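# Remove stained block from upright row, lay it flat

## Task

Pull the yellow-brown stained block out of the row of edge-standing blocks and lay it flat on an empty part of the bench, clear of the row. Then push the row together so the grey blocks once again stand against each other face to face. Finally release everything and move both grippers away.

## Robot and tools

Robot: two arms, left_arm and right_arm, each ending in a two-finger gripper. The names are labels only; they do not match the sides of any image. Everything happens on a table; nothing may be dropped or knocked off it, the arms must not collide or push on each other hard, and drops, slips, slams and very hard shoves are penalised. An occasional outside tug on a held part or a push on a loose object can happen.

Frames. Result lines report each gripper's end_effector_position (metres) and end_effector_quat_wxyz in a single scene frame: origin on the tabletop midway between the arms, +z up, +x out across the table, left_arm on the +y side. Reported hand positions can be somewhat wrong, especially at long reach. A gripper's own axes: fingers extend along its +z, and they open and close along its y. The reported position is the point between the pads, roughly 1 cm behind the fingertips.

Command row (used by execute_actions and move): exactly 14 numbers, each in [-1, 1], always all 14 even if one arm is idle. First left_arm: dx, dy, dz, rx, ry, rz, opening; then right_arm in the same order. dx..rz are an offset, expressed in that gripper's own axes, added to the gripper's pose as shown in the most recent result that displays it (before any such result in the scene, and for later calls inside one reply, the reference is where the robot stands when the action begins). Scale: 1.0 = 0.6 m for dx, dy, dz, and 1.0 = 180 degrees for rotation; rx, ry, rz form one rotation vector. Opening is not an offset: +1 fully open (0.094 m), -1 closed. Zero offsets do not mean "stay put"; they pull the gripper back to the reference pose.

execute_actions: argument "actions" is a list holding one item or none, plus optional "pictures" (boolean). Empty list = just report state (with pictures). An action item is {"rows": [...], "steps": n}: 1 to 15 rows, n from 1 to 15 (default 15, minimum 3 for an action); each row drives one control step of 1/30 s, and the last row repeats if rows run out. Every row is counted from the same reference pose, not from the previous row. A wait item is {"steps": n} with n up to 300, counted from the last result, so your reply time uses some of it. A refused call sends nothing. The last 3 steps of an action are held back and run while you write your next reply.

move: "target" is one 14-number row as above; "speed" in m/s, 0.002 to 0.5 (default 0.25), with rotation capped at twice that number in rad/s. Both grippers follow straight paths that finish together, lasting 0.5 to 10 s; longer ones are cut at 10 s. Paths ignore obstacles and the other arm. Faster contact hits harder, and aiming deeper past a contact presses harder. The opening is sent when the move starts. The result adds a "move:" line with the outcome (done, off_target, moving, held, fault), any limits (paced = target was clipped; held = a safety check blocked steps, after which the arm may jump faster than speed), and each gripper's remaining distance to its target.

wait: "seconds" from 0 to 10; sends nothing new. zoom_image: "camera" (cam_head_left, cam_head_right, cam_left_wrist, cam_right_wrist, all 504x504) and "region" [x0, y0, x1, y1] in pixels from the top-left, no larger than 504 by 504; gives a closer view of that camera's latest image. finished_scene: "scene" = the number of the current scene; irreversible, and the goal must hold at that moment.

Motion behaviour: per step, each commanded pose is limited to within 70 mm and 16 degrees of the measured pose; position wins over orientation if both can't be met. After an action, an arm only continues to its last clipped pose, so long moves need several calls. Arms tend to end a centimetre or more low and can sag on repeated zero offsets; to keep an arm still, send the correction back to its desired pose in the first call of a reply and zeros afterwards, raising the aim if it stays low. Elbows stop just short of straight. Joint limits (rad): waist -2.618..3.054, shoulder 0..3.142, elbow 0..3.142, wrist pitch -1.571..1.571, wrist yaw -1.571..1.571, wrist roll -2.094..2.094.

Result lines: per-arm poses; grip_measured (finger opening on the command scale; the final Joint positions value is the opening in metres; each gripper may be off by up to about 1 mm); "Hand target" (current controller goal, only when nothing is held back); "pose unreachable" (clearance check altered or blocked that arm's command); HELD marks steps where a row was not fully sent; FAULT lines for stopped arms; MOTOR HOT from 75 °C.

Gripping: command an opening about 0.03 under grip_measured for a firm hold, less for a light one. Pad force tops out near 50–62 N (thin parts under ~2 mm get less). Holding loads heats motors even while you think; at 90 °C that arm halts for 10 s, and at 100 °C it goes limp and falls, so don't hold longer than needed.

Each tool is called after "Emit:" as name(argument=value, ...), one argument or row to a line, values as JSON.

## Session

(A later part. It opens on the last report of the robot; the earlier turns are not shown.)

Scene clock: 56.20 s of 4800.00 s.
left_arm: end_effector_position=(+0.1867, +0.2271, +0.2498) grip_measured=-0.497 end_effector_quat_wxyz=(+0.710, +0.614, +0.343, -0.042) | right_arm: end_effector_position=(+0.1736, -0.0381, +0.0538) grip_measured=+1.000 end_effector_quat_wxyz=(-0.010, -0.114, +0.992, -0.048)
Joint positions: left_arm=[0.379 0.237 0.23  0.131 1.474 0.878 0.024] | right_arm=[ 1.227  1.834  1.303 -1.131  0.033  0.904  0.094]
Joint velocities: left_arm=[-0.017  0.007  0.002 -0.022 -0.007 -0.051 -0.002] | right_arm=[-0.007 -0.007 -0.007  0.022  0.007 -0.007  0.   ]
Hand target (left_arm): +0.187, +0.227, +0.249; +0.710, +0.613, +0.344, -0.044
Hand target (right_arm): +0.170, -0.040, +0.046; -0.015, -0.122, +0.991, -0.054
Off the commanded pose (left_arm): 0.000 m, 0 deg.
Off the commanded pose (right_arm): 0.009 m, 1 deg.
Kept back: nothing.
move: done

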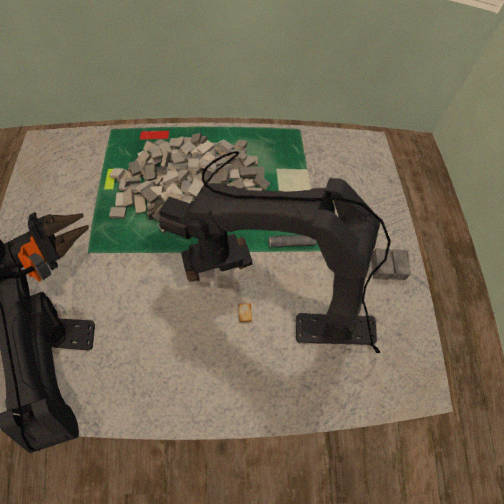

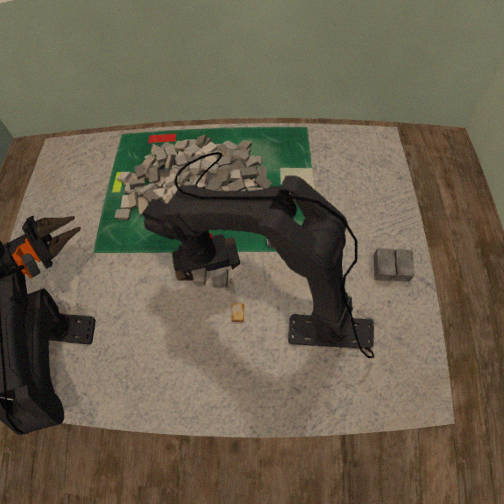

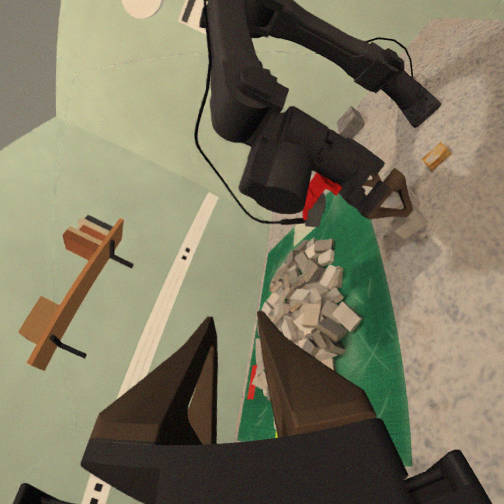

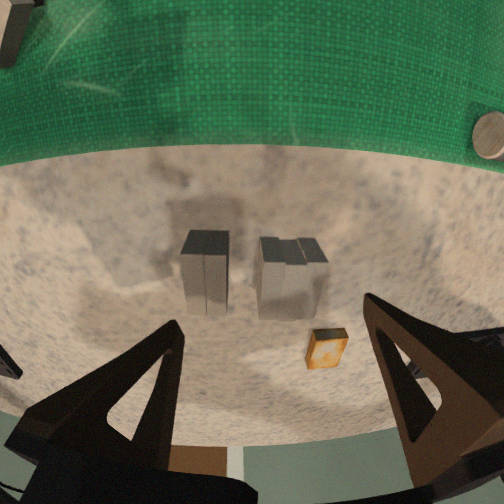

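Emit:
move(
  target=[0,0,0,0,0,0,-0.5,0,0.014,0.062,0,0,0,1],
  speed=0.08,
)

Scene clock: 57.43 s of 4800.00 s.
left_arm: end_effector_position=(+0.1866, +0.2271, +0.2502) grip_measured=-0.497 end_effector_quat_wxyz=(+0.710, +0.614, +0.341, -0.041) | right_arm: end_effector_position=(+0.1747, -0.0312, +0.0236) grip_measured=+1.000 end_effector_quat_wxyz=(-0.006, -0.114, +0.993, -0.041)
Joint positions: left_arm=[0.379 0.237 0.23  0.135 1.474 0.878 0.024] | right_arm=[ 1.233  1.884  1.242 -1.006  0.033  0.909  0.094]
Joint velocities: left_arm=[-0.002  0.007 -0.002 -0.037  0.007 -0.022 -0.   ] | right_arm=[-0.022  0.002 -0.012 -0.022  0.022  0.066  0.   ]
Hand target (left_arm): +0.187, +0.227, +0.250; +0.710, +0.614, +0.343, -0.042
Hand target (right_arm): +0.171, -0.033, +0.016; -0.010, -0.114, +0.992, -0.048
Off the commanded pose (left_arm): 0.000 m, 0 deg.
Off the commanded pose (right_arm): 0.009 m, 1 deg.
Kept back: nothing.
move: done

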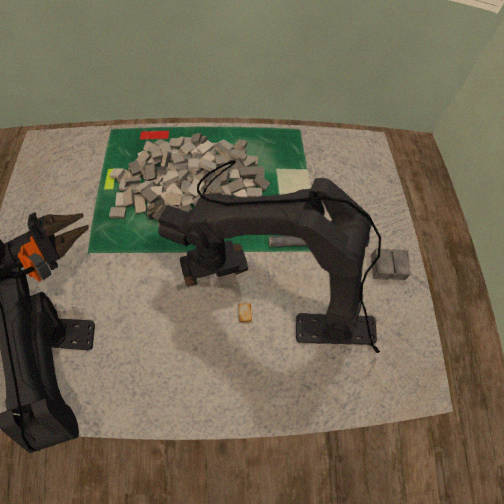

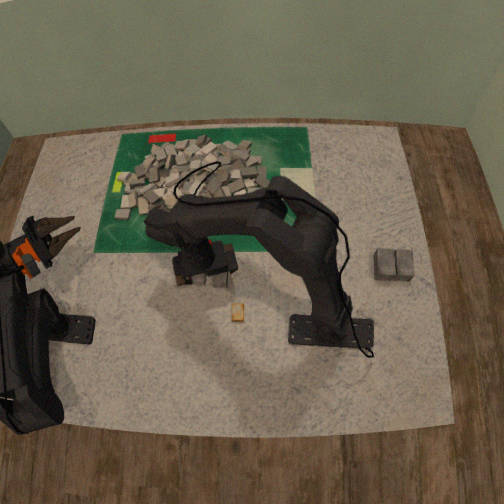

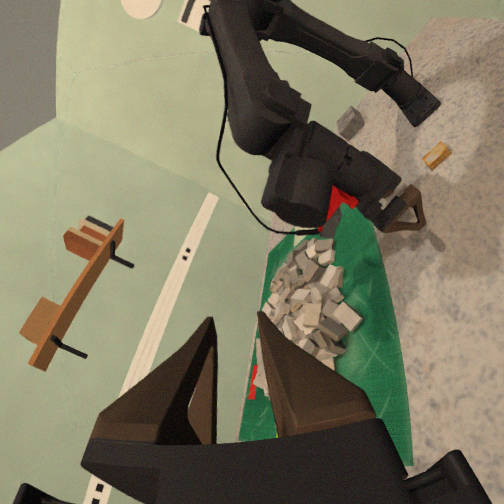

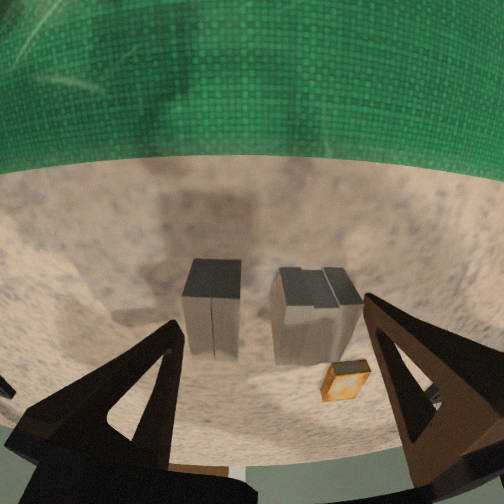

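Emit:
move(
  target=[0,0,0,0,0,0,-0.5,0,-0.004,0.012,0,0,0,1],
  speed=0.04,
)

Emit:
move(
  target=[0,0,0,0,0,0,-0.5,0,0,0,0,0,0,-0.03],
)

Scene clock: 58.37 s of 4800.00 s.
left_arm: end_effector_position=(+0.1866, +0.2271, +0.2505) grip_measured=-0.497 end_effector_quat_wxyz=(+0.711, +0.615, +0.340, -0.039) | right_arm: end_effector_position=(+0.1763, -0.0278, +0.0233) grip_measured=+1.000 end_effector_quat_wxyz=(-0.002, -0.114, +0.993, -0.035)
Joint positions: left_arm=[0.379 0.237 0.23  0.139 1.474 0.878 0.024] | right_arm=[ 1.233  1.884  1.242 -0.99   0.033  0.91   0.094]
Joint velocities: left_arm=[-0.012  0.002 -0.007  0.037  0.037 -0.051  0.001] | right_arm=[-0.002 -0.002 -0.002  0.007 -0.007  0.007  0.   ]
Hand target (left_arm): +0.187, +0.227, +0.250; +0.710, +0.614, +0.341, -0.041
Hand target (right_arm): +0.175, -0.034, +0.017; -0.006, -0.114, +0.993, -0.042
Off the commanded pose (left_arm): 0.000 m, 0 deg.
Off the commanded pose (right_arm): 0.009 m, 1 deg.
Kept back: nothing.
move: done

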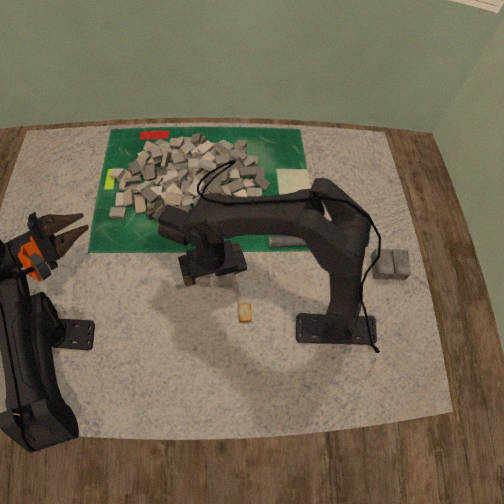

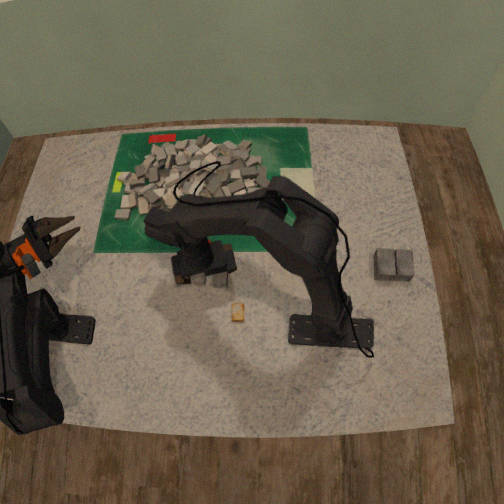

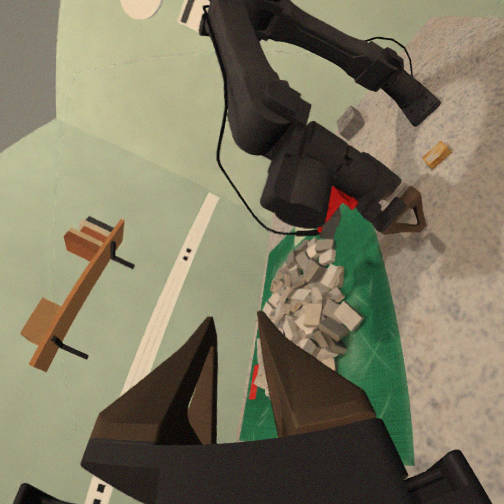

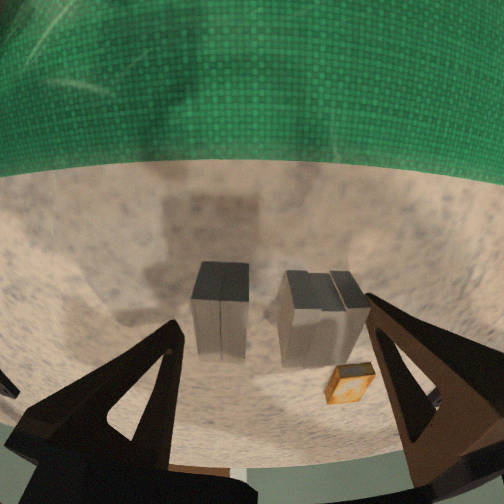

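Scene clock: 58.87 s of 4800.00 s.
left_arm: end_effector_position=(+0.1865, +0.2271, +0.2509) grip_measured=-0.497 end_effector_quat_wxyz=(+0.711, +0.615, +0.339, -0.038) | right_arm: end_effector_position=(+0.1764, -0.0290, +0.0234) grip_measured=+0.188 end_effector_quat_wxyz=(-0.002, -0.114, +0.993, -0.038)
Joint positions: left_arm=[0.379 0.237 0.23  0.143 1.474 0.878 0.024] | right_arm=[ 1.233  1.884  1.242 -0.995  0.037  0.91   0.056]
Joint velocities: left_arm=[-0.002  0.007  0.007 -0.007 -0.007  0.081 -0.   ] | right_arm=[ 0.002 -0.002 -0.022  0.007 -0.022 -0.037  0.001]
Hand target (left_arm): +0.187, +0.227, +0.251; +0.711, +0.615, +0.340, -0.039
Hand target (right_arm): +0.176, -0.028, +0.023; -0.002, -0.114, +0.993, -0.035
Off the commanded pose (left_arm): 0.000 m, 0 deg.
Off the commanded pose (right_arm): 0.001 m, 0 deg.
Kept back: nothing.
move: done

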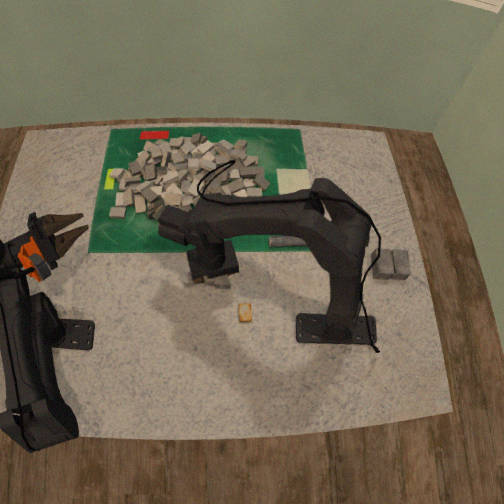

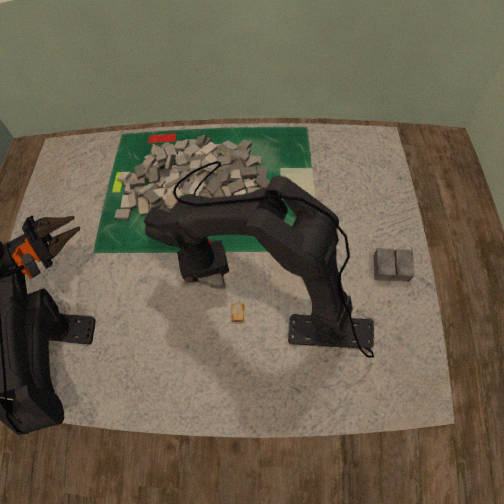

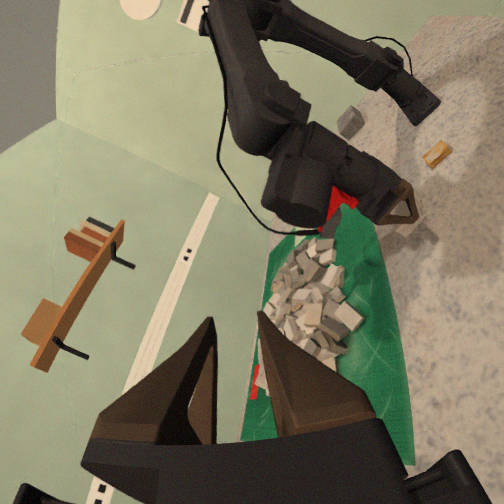

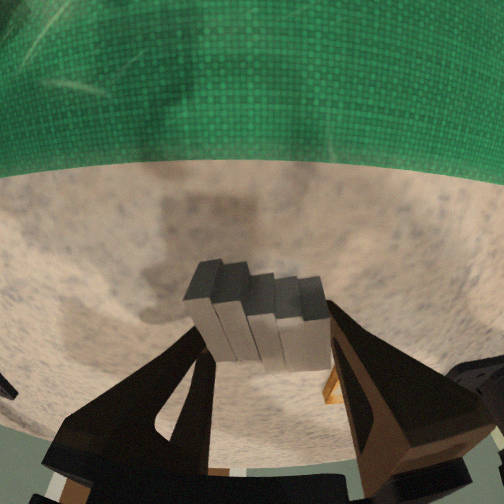

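Emit:
move(
  target=[0,0,0,0,0,0,-0.5,0,0,0,0,0,0,0.5],
)

Emit:
move(
  target=[0,0,0,0,0,0,-0.5,0,0,-0.1,0,0,0,0.5],
  speed=0.12,
)

Scene clock: 59.80 s of 4800.00 s.
left_arm: end_effector_position=(+0.1865, +0.2271, +0.2512) grip_measured=-0.497 end_effector_quat_wxyz=(+0.711, +0.616, +0.337, -0.037) | right_arm: end_effector_position=(+0.1764, -0.0290, +0.0234) grip_measured=+0.498 end_effector_quat_wxyz=(-0.002, -0.114, +0.993, -0.038)
Joint positions: left_arm=[0.379 0.237 0.23  0.147 1.474 0.878 0.024] | right_arm=[ 1.233  1.884  1.242 -0.995  0.037  0.91   0.07 ]
Joint velocities: left_arm=[ 0.012 -0.007 -0.007 -0.007  0.022 -0.022  0.001] | right_arm=[-0.012  0.002 -0.007 -0.007  0.081 -0.081 -0.001]
Hand target (left_arm): +0.187, +0.227, +0.251; +0.711, +0.615, +0.339, -0.038
Hand target (right_arm): +0.176, -0.029, +0.023; -0.002, -0.114, +0.993, -0.038
Off the commanded pose (left_arm): 0.000 m, 0 deg.
Off the commanded pose (right_arm): 0.000 m, 0 deg.
Kept back: nothing.
move: done

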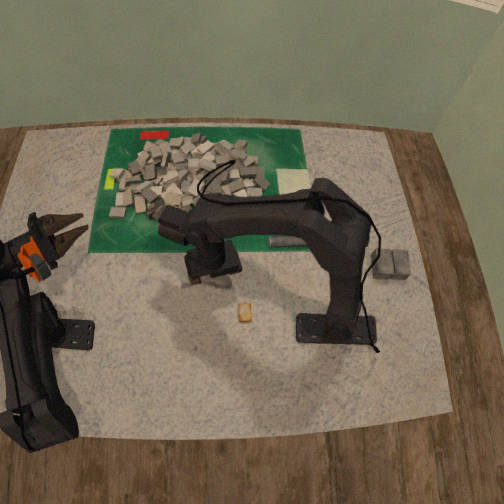

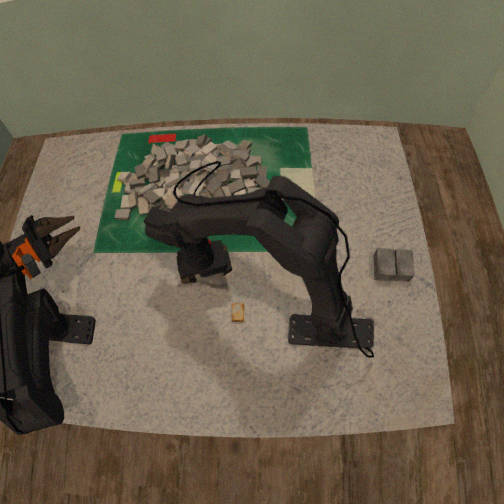

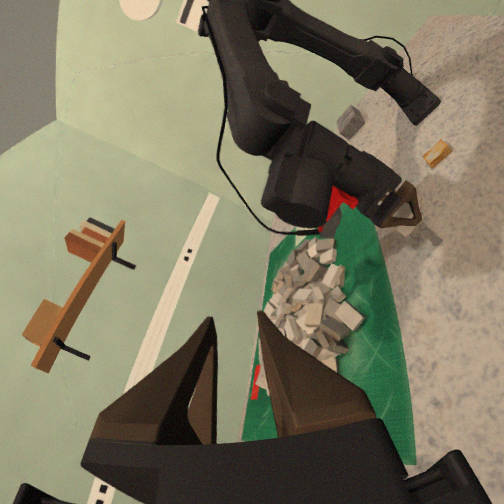

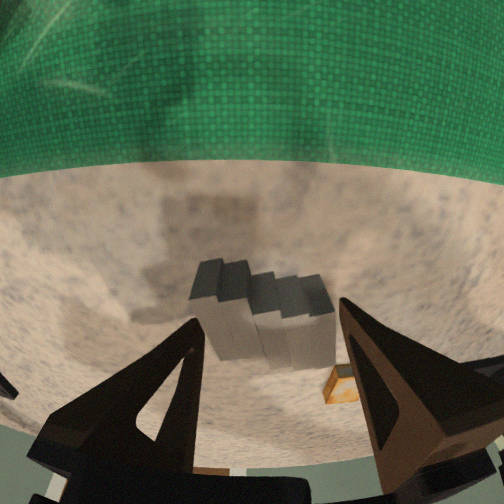

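Scene clock: 60.90 s of 4800.00 s.
left_arm: end_effector_position=(+0.1864, +0.2270, +0.2516) grip_measured=-0.497 end_effector_quat_wxyz=(+0.711, +0.616, +0.336, -0.035) | right_arm: end_effector_position=(+0.1768, -0.0280, +0.0735) grip_measured=+0.498 end_effector_quat_wxyz=(-0.006, -0.114, +0.992, -0.045)
Joint positions: left_arm=[0.379 0.237 0.23  0.151 1.474 0.878 0.024] | right_arm=[ 1.233  1.847  1.4   -1.208  0.037  0.91   0.07 ]
Joint velocities: left_arm=[-0.012 -0.007  0.002 -0.022  0.081 -0.066  0.001] | right_arm=[ 0.007  0.007 -0.017 -0.081  0.037  0.037  0.   ]
Hand target (left_arm): +0.186, +0.227, +0.251; +0.711, +0.616, +0.337, -0.037
Hand target (right_arm): +0.177, -0.025, +0.083; -0.002, -0.114, +0.993, -0.038
Off the commanded pose (left_arm): 0.000 m, 0 deg.
Off the commanded pose (right_arm): 0.010 m, 1 deg.
Kept back: nothing.
move: done

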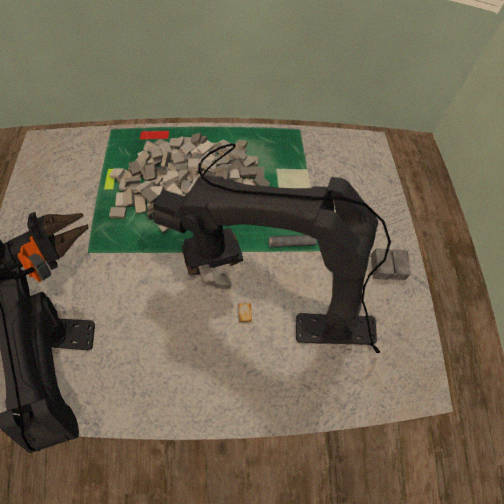

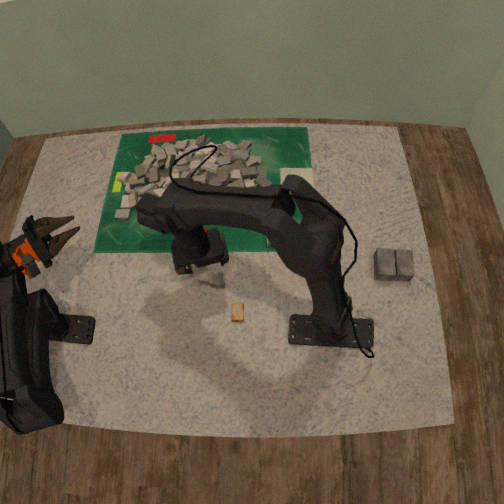

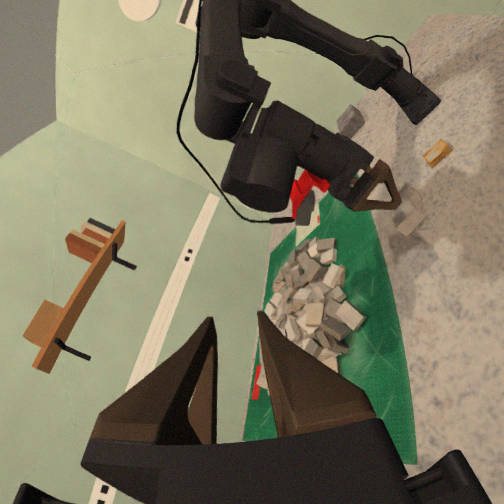

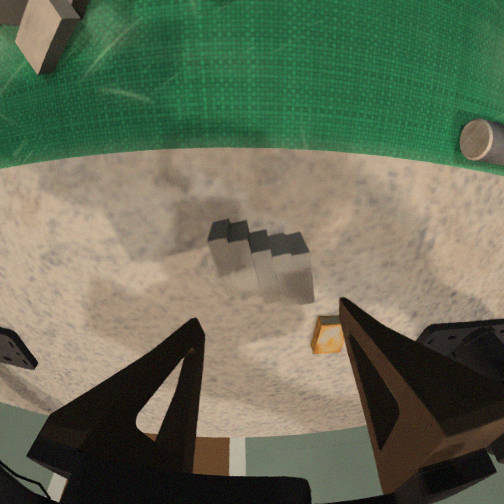

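Emit:
move(
  target=[0,0,0,0,0,0,-0.5,-0.028,-0.006,0,0,0,0,0.75],
  speed=0.1,
)

Emit:
move(
  target=[0,0,0,0,0,0,-0.5,0,0,0.1,0,0,0,0.75],
  speed=0.08,
)

Scene clock: 61.87 s of 4800.00 s.
left_arm: end_effector_position=(+0.1864, +0.2270, +0.2519) grip_measured=-0.497 end_effector_quat_wxyz=(+0.711, +0.617, +0.335, -0.034) | right_arm: end_effector_position=(+0.1887, -0.0321, +0.0715) grip_measured=+0.748 end_effector_quat_wxyz=(-0.009, -0.112, +0.993, -0.048)
Joint positions: left_arm=[0.379 0.237 0.23  0.155 1.474 0.878 0.024] | right_arm=[ 1.194  1.861  1.41  -1.21   0.037  0.875  0.082]
Joint velocities: left_arm=[ 0.002 -0.002 -0.012 -0.051 -0.022  0.022  0.   ] | right_arm=[-0.012 -0.022  0.017  0.007 -0.066 -0.007  0.   ]
Hand target (left_arm): +0.186, +0.227, +0.252; +0.711, +0.616, +0.336, -0.035
Hand target (right_arm): +0.194, -0.028, +0.073; -0.006, -0.114, +0.992, -0.045
Off the commanded pose (left_arm): 0.000 m, 0 deg.
Off the commanded pose (right_arm): 0.007 m, 1 deg.
Kept back: nothing.
move: done

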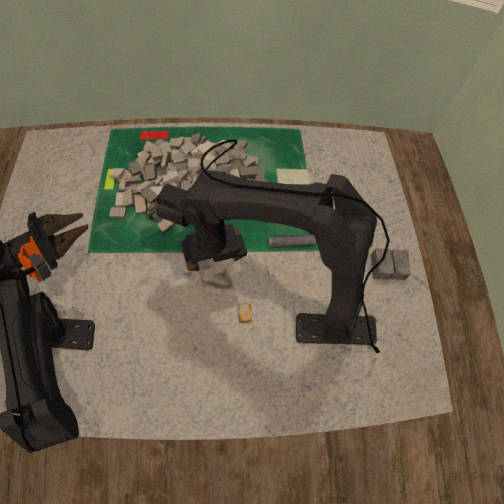

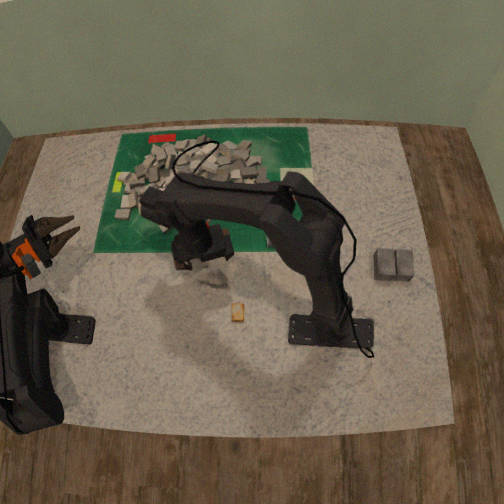

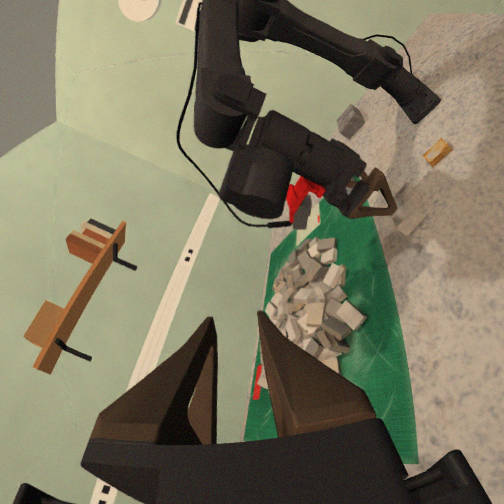

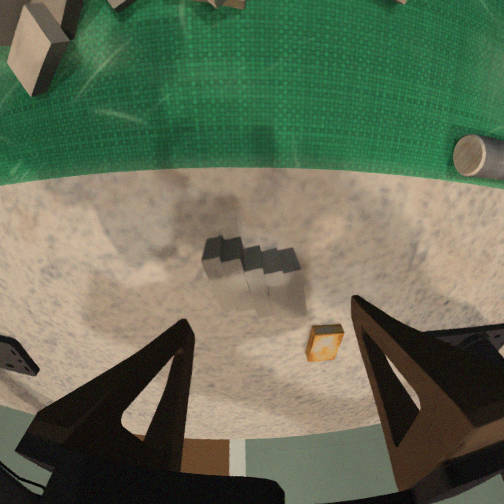

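Scene clock: 63.13 s of 4800.00 s.
left_arm: end_effector_position=(+0.1863, +0.2270, +0.2523) grip_measured=-0.497 end_effector_quat_wxyz=(+0.712, +0.618, +0.333, -0.032) | right_arm: end_effector_position=(+0.1879, -0.0334, +0.0196) grip_measured=+0.748 end_effector_quat_wxyz=(-0.005, -0.112, +0.993, -0.041)
Joint positions: left_arm=[0.379 0.237 0.23  0.159 1.474 0.878 0.024] | right_arm=[ 1.194  1.901  1.248 -0.992  0.037  0.875  0.082]
Joint velocities: left_arm=[ 0.002  0.007 -0.017 -0.007  0.007 -0.007 -0.001] | right_arm=[-0.022  0.022 -0.002 -0.051 -0.007  0.037  0.001]
Hand target (left_arm): +0.186, +0.227, +0.252; +0.711, +0.617, +0.335, -0.034
Hand target (right_arm): +0.187, -0.037, +0.012; -0.009, -0.112, +0.993, -0.047
Off the commanded pose (left_arm): 0.000 m, 0 deg.
Off the commanded pose (right_arm): 0.009 m, 1 deg.
Kept back: nothing.
move: done

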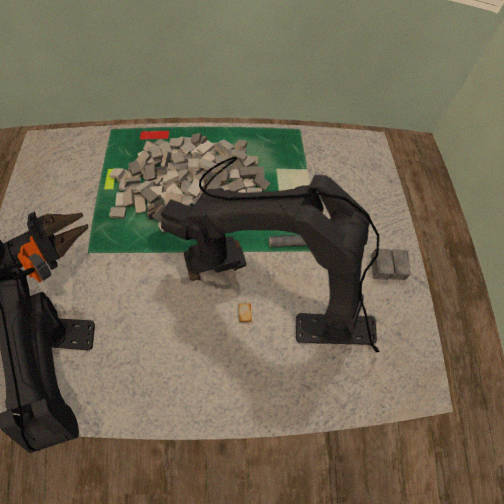

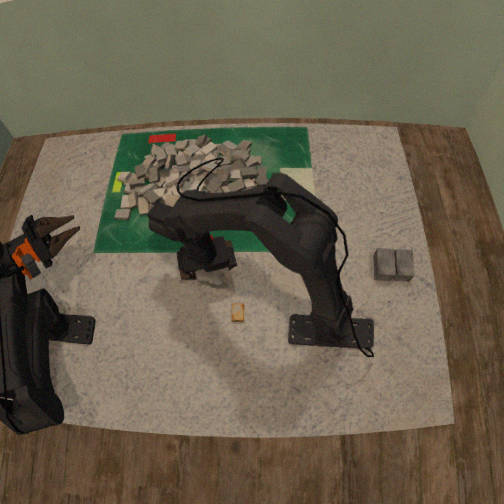

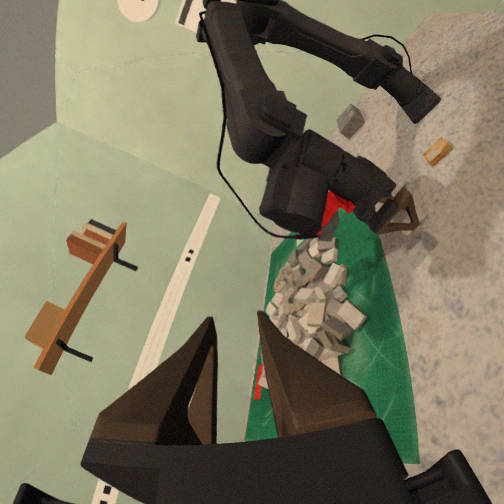

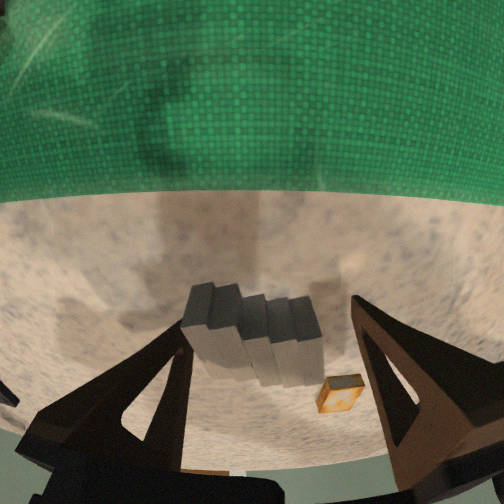

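Emit:
move(
  target=[0,0,0,0,0,0,-0.5,0,0.008,0,0,0,0,-0.03],
)

Emit:
move(
  target=[0,0,0,0,0,0,-0.5,0,0,0,0,0,0,0.5],
)

Emit:
move(
  target=[0,0,0,0,0,0,-0.5,0.03,0,-0.12,0,0,0,0.5],
  speed=0.12,
)

Scene clock: 64.07 s of 4800.00 s.
left_arm: end_effector_position=(+0.1863, +0.2270, +0.2526) grip_measured=-0.497 end_effector_quat_wxyz=(+0.712, +0.618, +0.332, -0.031) | right_arm: end_effector_position=(+0.1884, -0.0316, +0.0195) grip_measured=+0.182 end_effector_quat_wxyz=(-0.004, -0.112, +0.993, -0.037)
Joint positions: left_arm=[0.379 0.237 0.23  0.163 1.474 0.878 0.024] | right_arm=[ 1.194  1.901  1.248 -0.984  0.034  0.875  0.056]
Joint velocities: left_arm=[-0.002 -0.017 -0.027  0.037  0.051 -0.007  0.   ] | right_arm=[-0.007 -0.012 -0.012 -0.022  0.037  0.037  0.   ]
Hand target (left_arm): +0.186, +0.227, +0.252; +0.712, +0.618, +0.333, -0.032
Hand target (right_arm): +0.187, -0.029, +0.019; -0.005, -0.112, +0.993, -0.041
Off the commanded pose (left_arm): 0.000 m, 0 deg.
Off the commanded pose (right_arm): 0.003 m, 0 deg.
Kept back: nothing.
move: done

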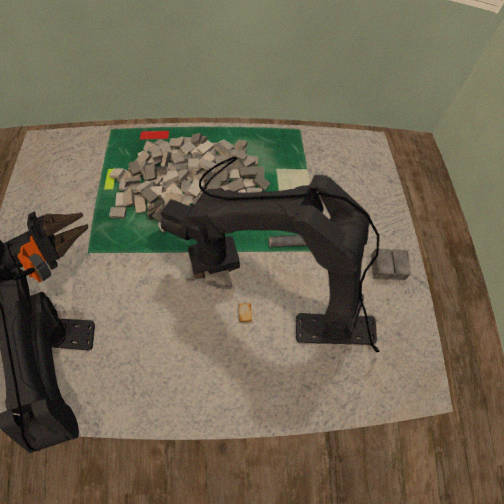

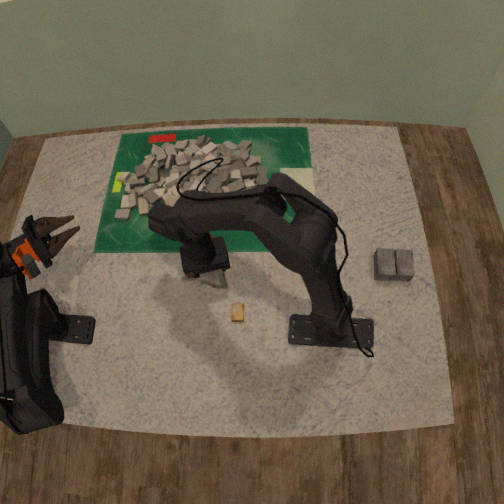

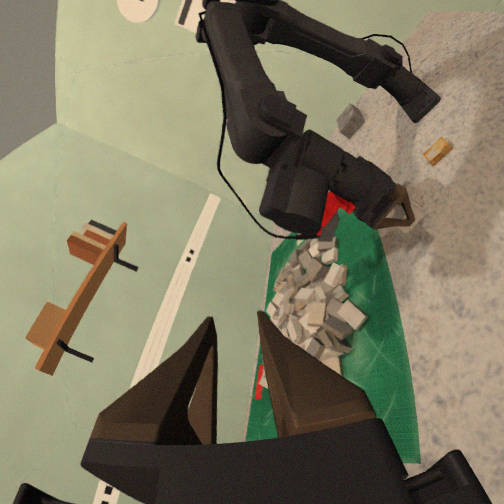

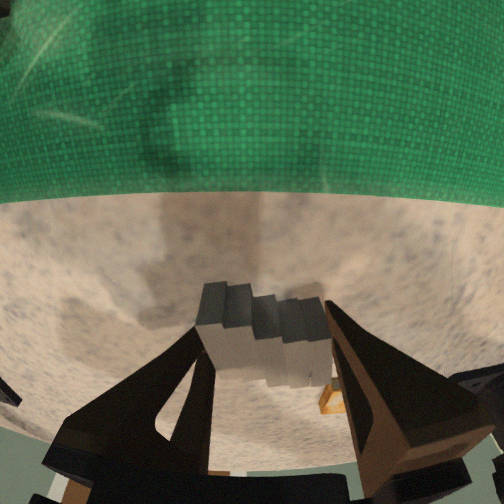

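Scene clock: 64.57 s of 4800.00 s.
left_arm: end_effector_position=(+0.1862, +0.2270, +0.2529) grip_measured=-0.497 end_effector_quat_wxyz=(+0.712, +0.619, +0.331, -0.030) | right_arm: end_effector_position=(+0.1884, -0.0316, +0.0195) grip_measured=+0.498 end_effector_quat_wxyz=(-0.004, -0.112, +0.993, -0.037)
Joint positions: left_arm=[0.379 0.237 0.23  0.167 1.474 0.878 0.024] | right_arm=[ 1.194  1.901  1.248 -0.984  0.034  0.875  0.07 ]
Joint velocities: left_arm=[-0.012 -0.022 -0.002  0.007  0.037 -0.022 -0.001] | right_arm=[-0.002 -0.022 -0.007 -0.051  0.037 -0.022  0.001]
Hand target (left_arm): +0.186, +0.227, +0.253; +0.712, +0.618, +0.332, -0.031
Hand target (right_arm): +0.188, -0.032, +0.019; -0.004, -0.112, +0.993, -0.037
Off the commanded pose (left_arm): 0.000 m, 0 deg.
Off the commanded pose (right_arm): 0.000 m, 0 deg.
Kept back: nothing.
move: done

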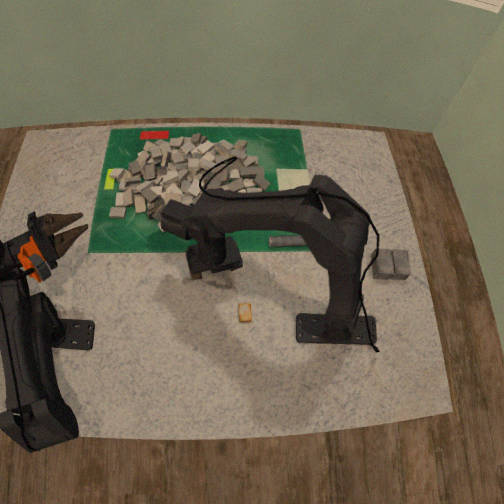

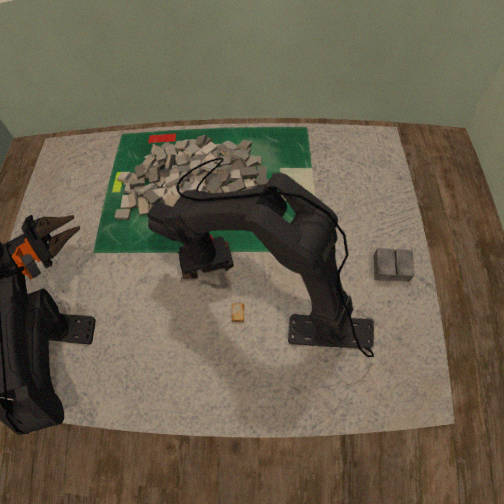

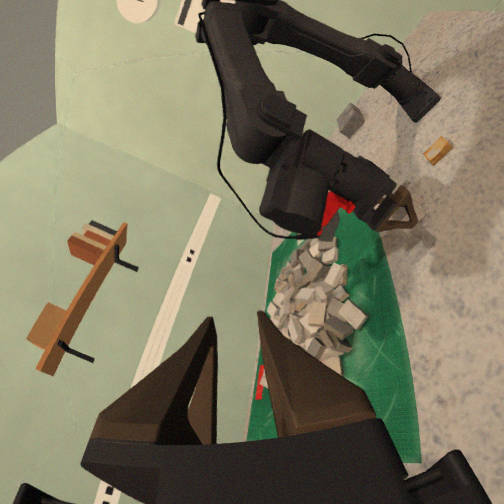

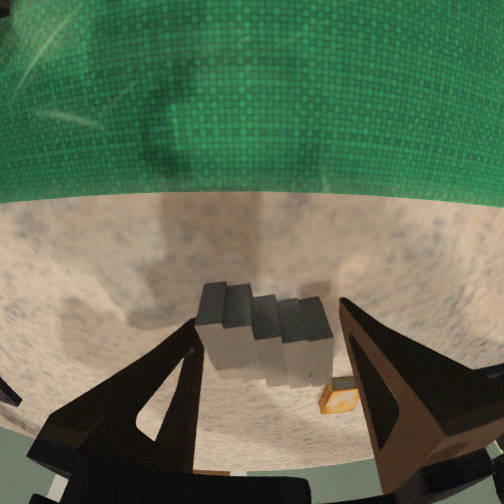

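Scene clock: 65.77 s of 4800.00 s.
left_arm: end_effector_position=(+0.1862, +0.2269, +0.2533) grip_measured=-0.497 end_effector_quat_wxyz=(+0.712, +0.619, +0.330, -0.028) | right_arm: end_effector_position=(+0.1734, -0.0347, +0.0815) grip_measured=+0.498 end_effector_quat_wxyz=(-0.008, -0.113, +0.993, -0.046)
Joint positions: left_arm=[0.379 0.237 0.23  0.171 1.474 0.878 0.024] | right_arm=[ 1.232  1.816  1.393 -1.234  0.034  0.912  0.07 ]
Joint velocities: left_arm=[ 0.002  0.017  0.017  0.037  0.007 -0.007  0.002] | right_arm=[ 0.002  0.007 -0.027  0.007 -0.051 -0.007 -0.   ]
Hand target (left_arm): +0.186, +0.227, +0.253; +0.712, +0.619, +0.331, -0.030
Hand target (right_arm): +0.172, -0.031, +0.091; -0.004, -0.112, +0.993, -0.037
Off the commanded pose (left_arm): 0.000 m, 0 deg.
Off the commanded pose (right_arm): 0.011 m, 1 deg.
Kept back: nothing.
move: off_target (right_arm)

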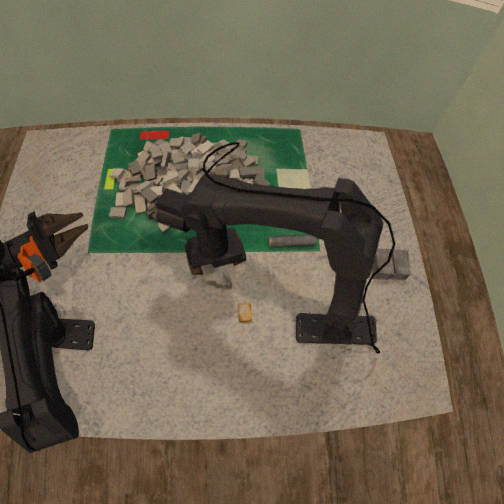

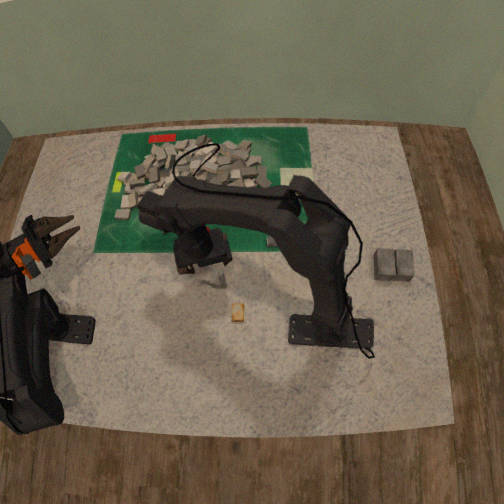

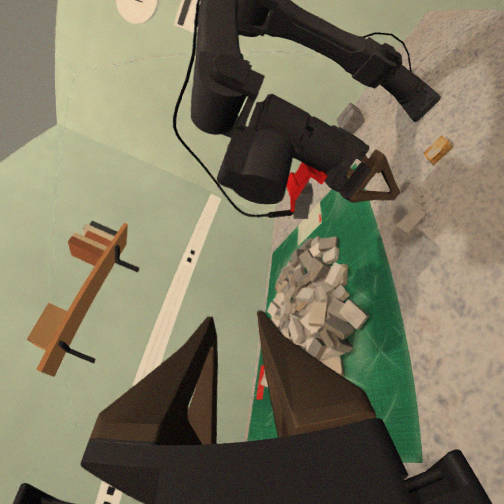

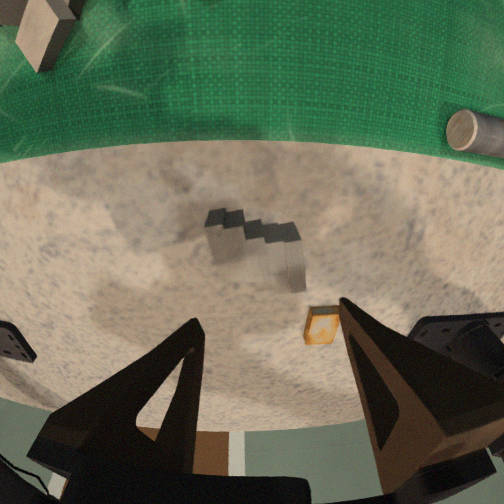

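Emit:
move(
  target=[0,0,0,0,0,0,-0.5,-0.08,-0.17,-0.14,0,0,0,1],
  speed=0.2,
)

Emit:
zoom_image(
  camera="cam_head_left",
  region=[170,240,290,340],
)

Scene clock: 67.37 s of 4800.00 s.
left_arm: end_effector_position=(+0.1861, +0.2269, +0.2536) grip_measured=-0.497 end_effector_quat_wxyz=(+0.712, +0.620, +0.328, -0.027) | right_arm: end_effector_position=(+0.2429, -0.1147, +0.1610) grip_measured=+1.000 end_effector_quat_wxyz=(-0.022, -0.109, +0.993, -0.050)
Joint positions: left_arm=[0.379 0.237 0.23  0.175 1.474 0.878 0.024] | right_arm=[ 0.895  1.722  1.594 -1.542  0.049  0.583  0.094]
Joint velocities: left_arm=[-0.007  0.012 -0.017 -0.022 -0.022 -0.007  0.001] | right_arm=[ 0.002  0.002  0.012 -0.037  0.037 -0.051  0.   ]
Hand target (left_arm): +0.186, +0.227, +0.253; +0.712, +0.619, +0.330, -0.028
Hand target (right_arm): +0.245, -0.116, +0.171; -0.011, -0.112, +0.992, -0.047
Off the commanded pose (left_arm): 0.000 m, 0 deg.
Off the commanded pose (right_arm): 0.012 m, 2 deg.
Kept back: nothing.
move: off_target (right_arm)

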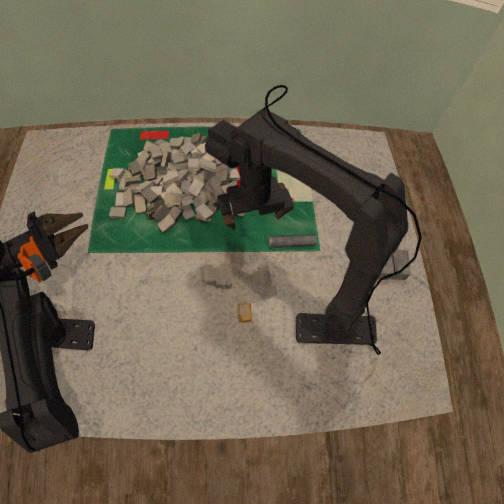

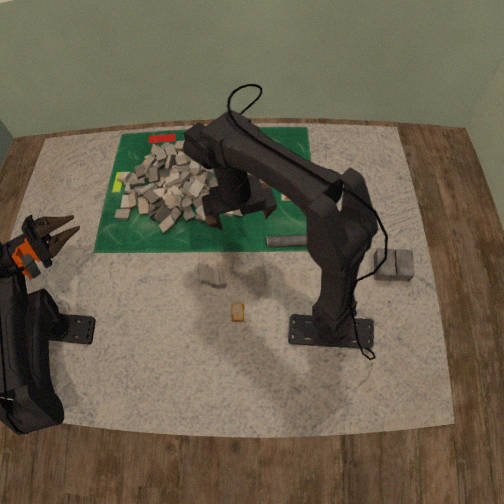

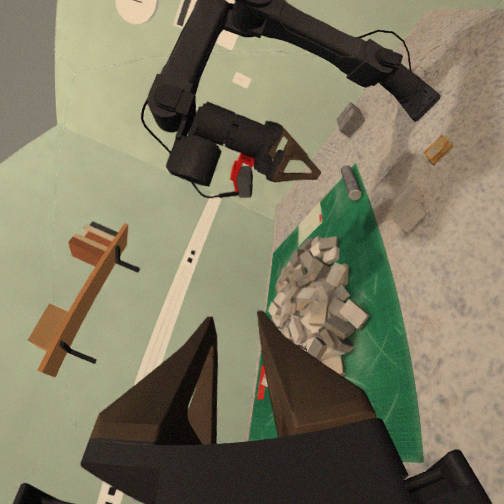

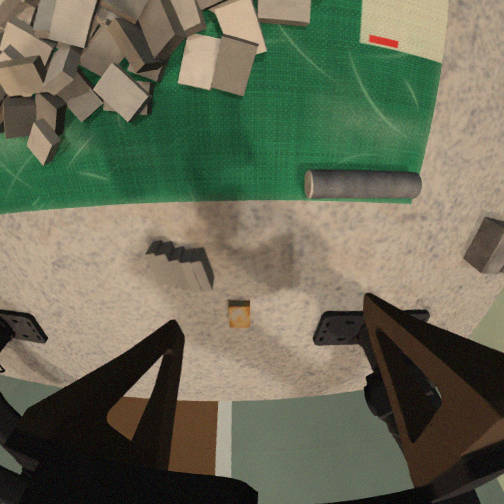

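Region (170, 240, 290, 340) of cam_head_left's 504x504 image, scaled by 4.200, with more detail than that image has.

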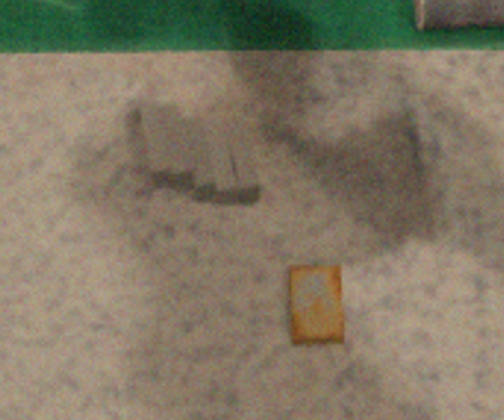

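Emit:
move(
  target=[0,0,0,0,0,0,-0.5,0.074,0.168,0.15,0,0,-0.47,0.5],
  speed=0.2,
)

Scene clock: 71.80 s of 4800.00 s.
left_arm: end_effector_position=(+0.1861, +0.2269, +0.2540) grip_measured=-0.497 end_effector_quat_wxyz=(+0.713, +0.620, +0.327, -0.026) | right_arm: end_effector_position=(+0.1780, -0.0347, +0.0754) grip_measured=+0.502 end_effector_quat_wxyz=(+0.037, +0.743, -0.667, +0.026)
Joint positions: left_arm=[0.379 0.237 0.23  0.179 1.474 0.878 0.024] | right_arm=[ 1.216  1.827  1.383 -1.212  0.029 -0.557  0.071]
Joint velocities: left_arm=[-0.017  0.022 -0.002 -0.081 -0.066  0.007 -0.   ] | right_arm=[ 0.002  0.017  0.017  0.037 -0.007 -0.007  0.001]
Hand target (left_arm): +0.186, +0.227, +0.254; +0.712, +0.620, +0.328, -0.027
Hand target (right_arm): +0.173, -0.035, +0.066; +0.047, +0.749, -0.661, +0.023
Off the commanded pose (left_arm): 0.000 m, 0 deg.
Off the commanded pose (right_arm): 0.012 m, 2 deg.
Kept back: nothing.
move: off_target (right_arm)

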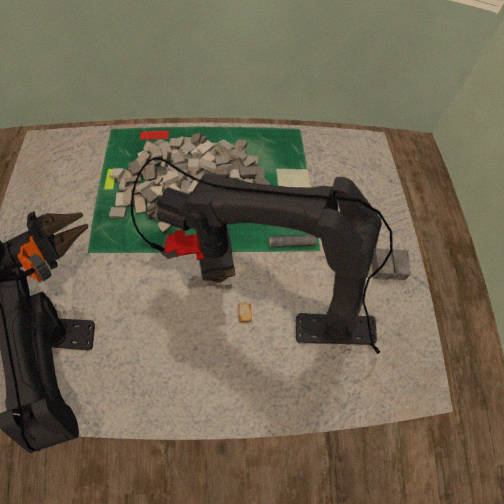

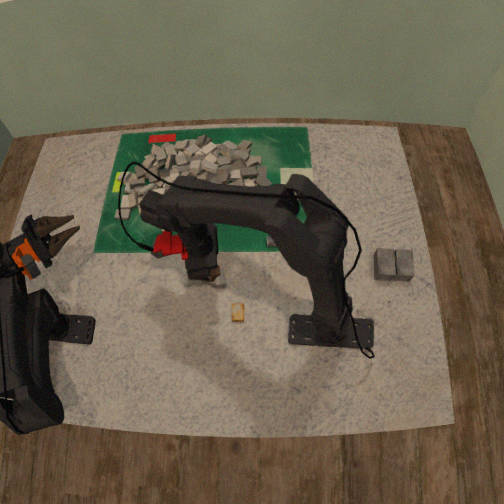

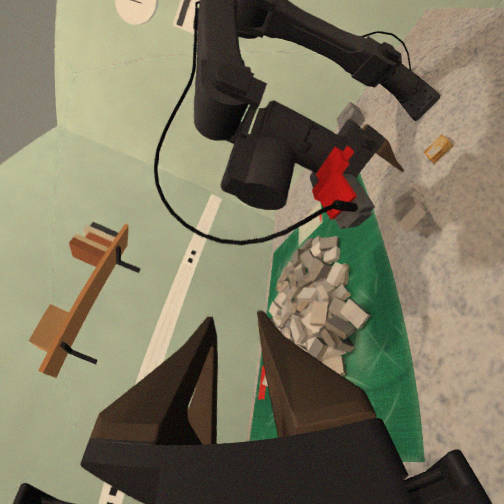

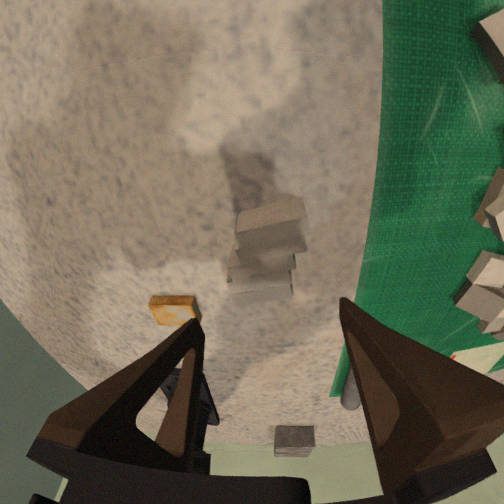

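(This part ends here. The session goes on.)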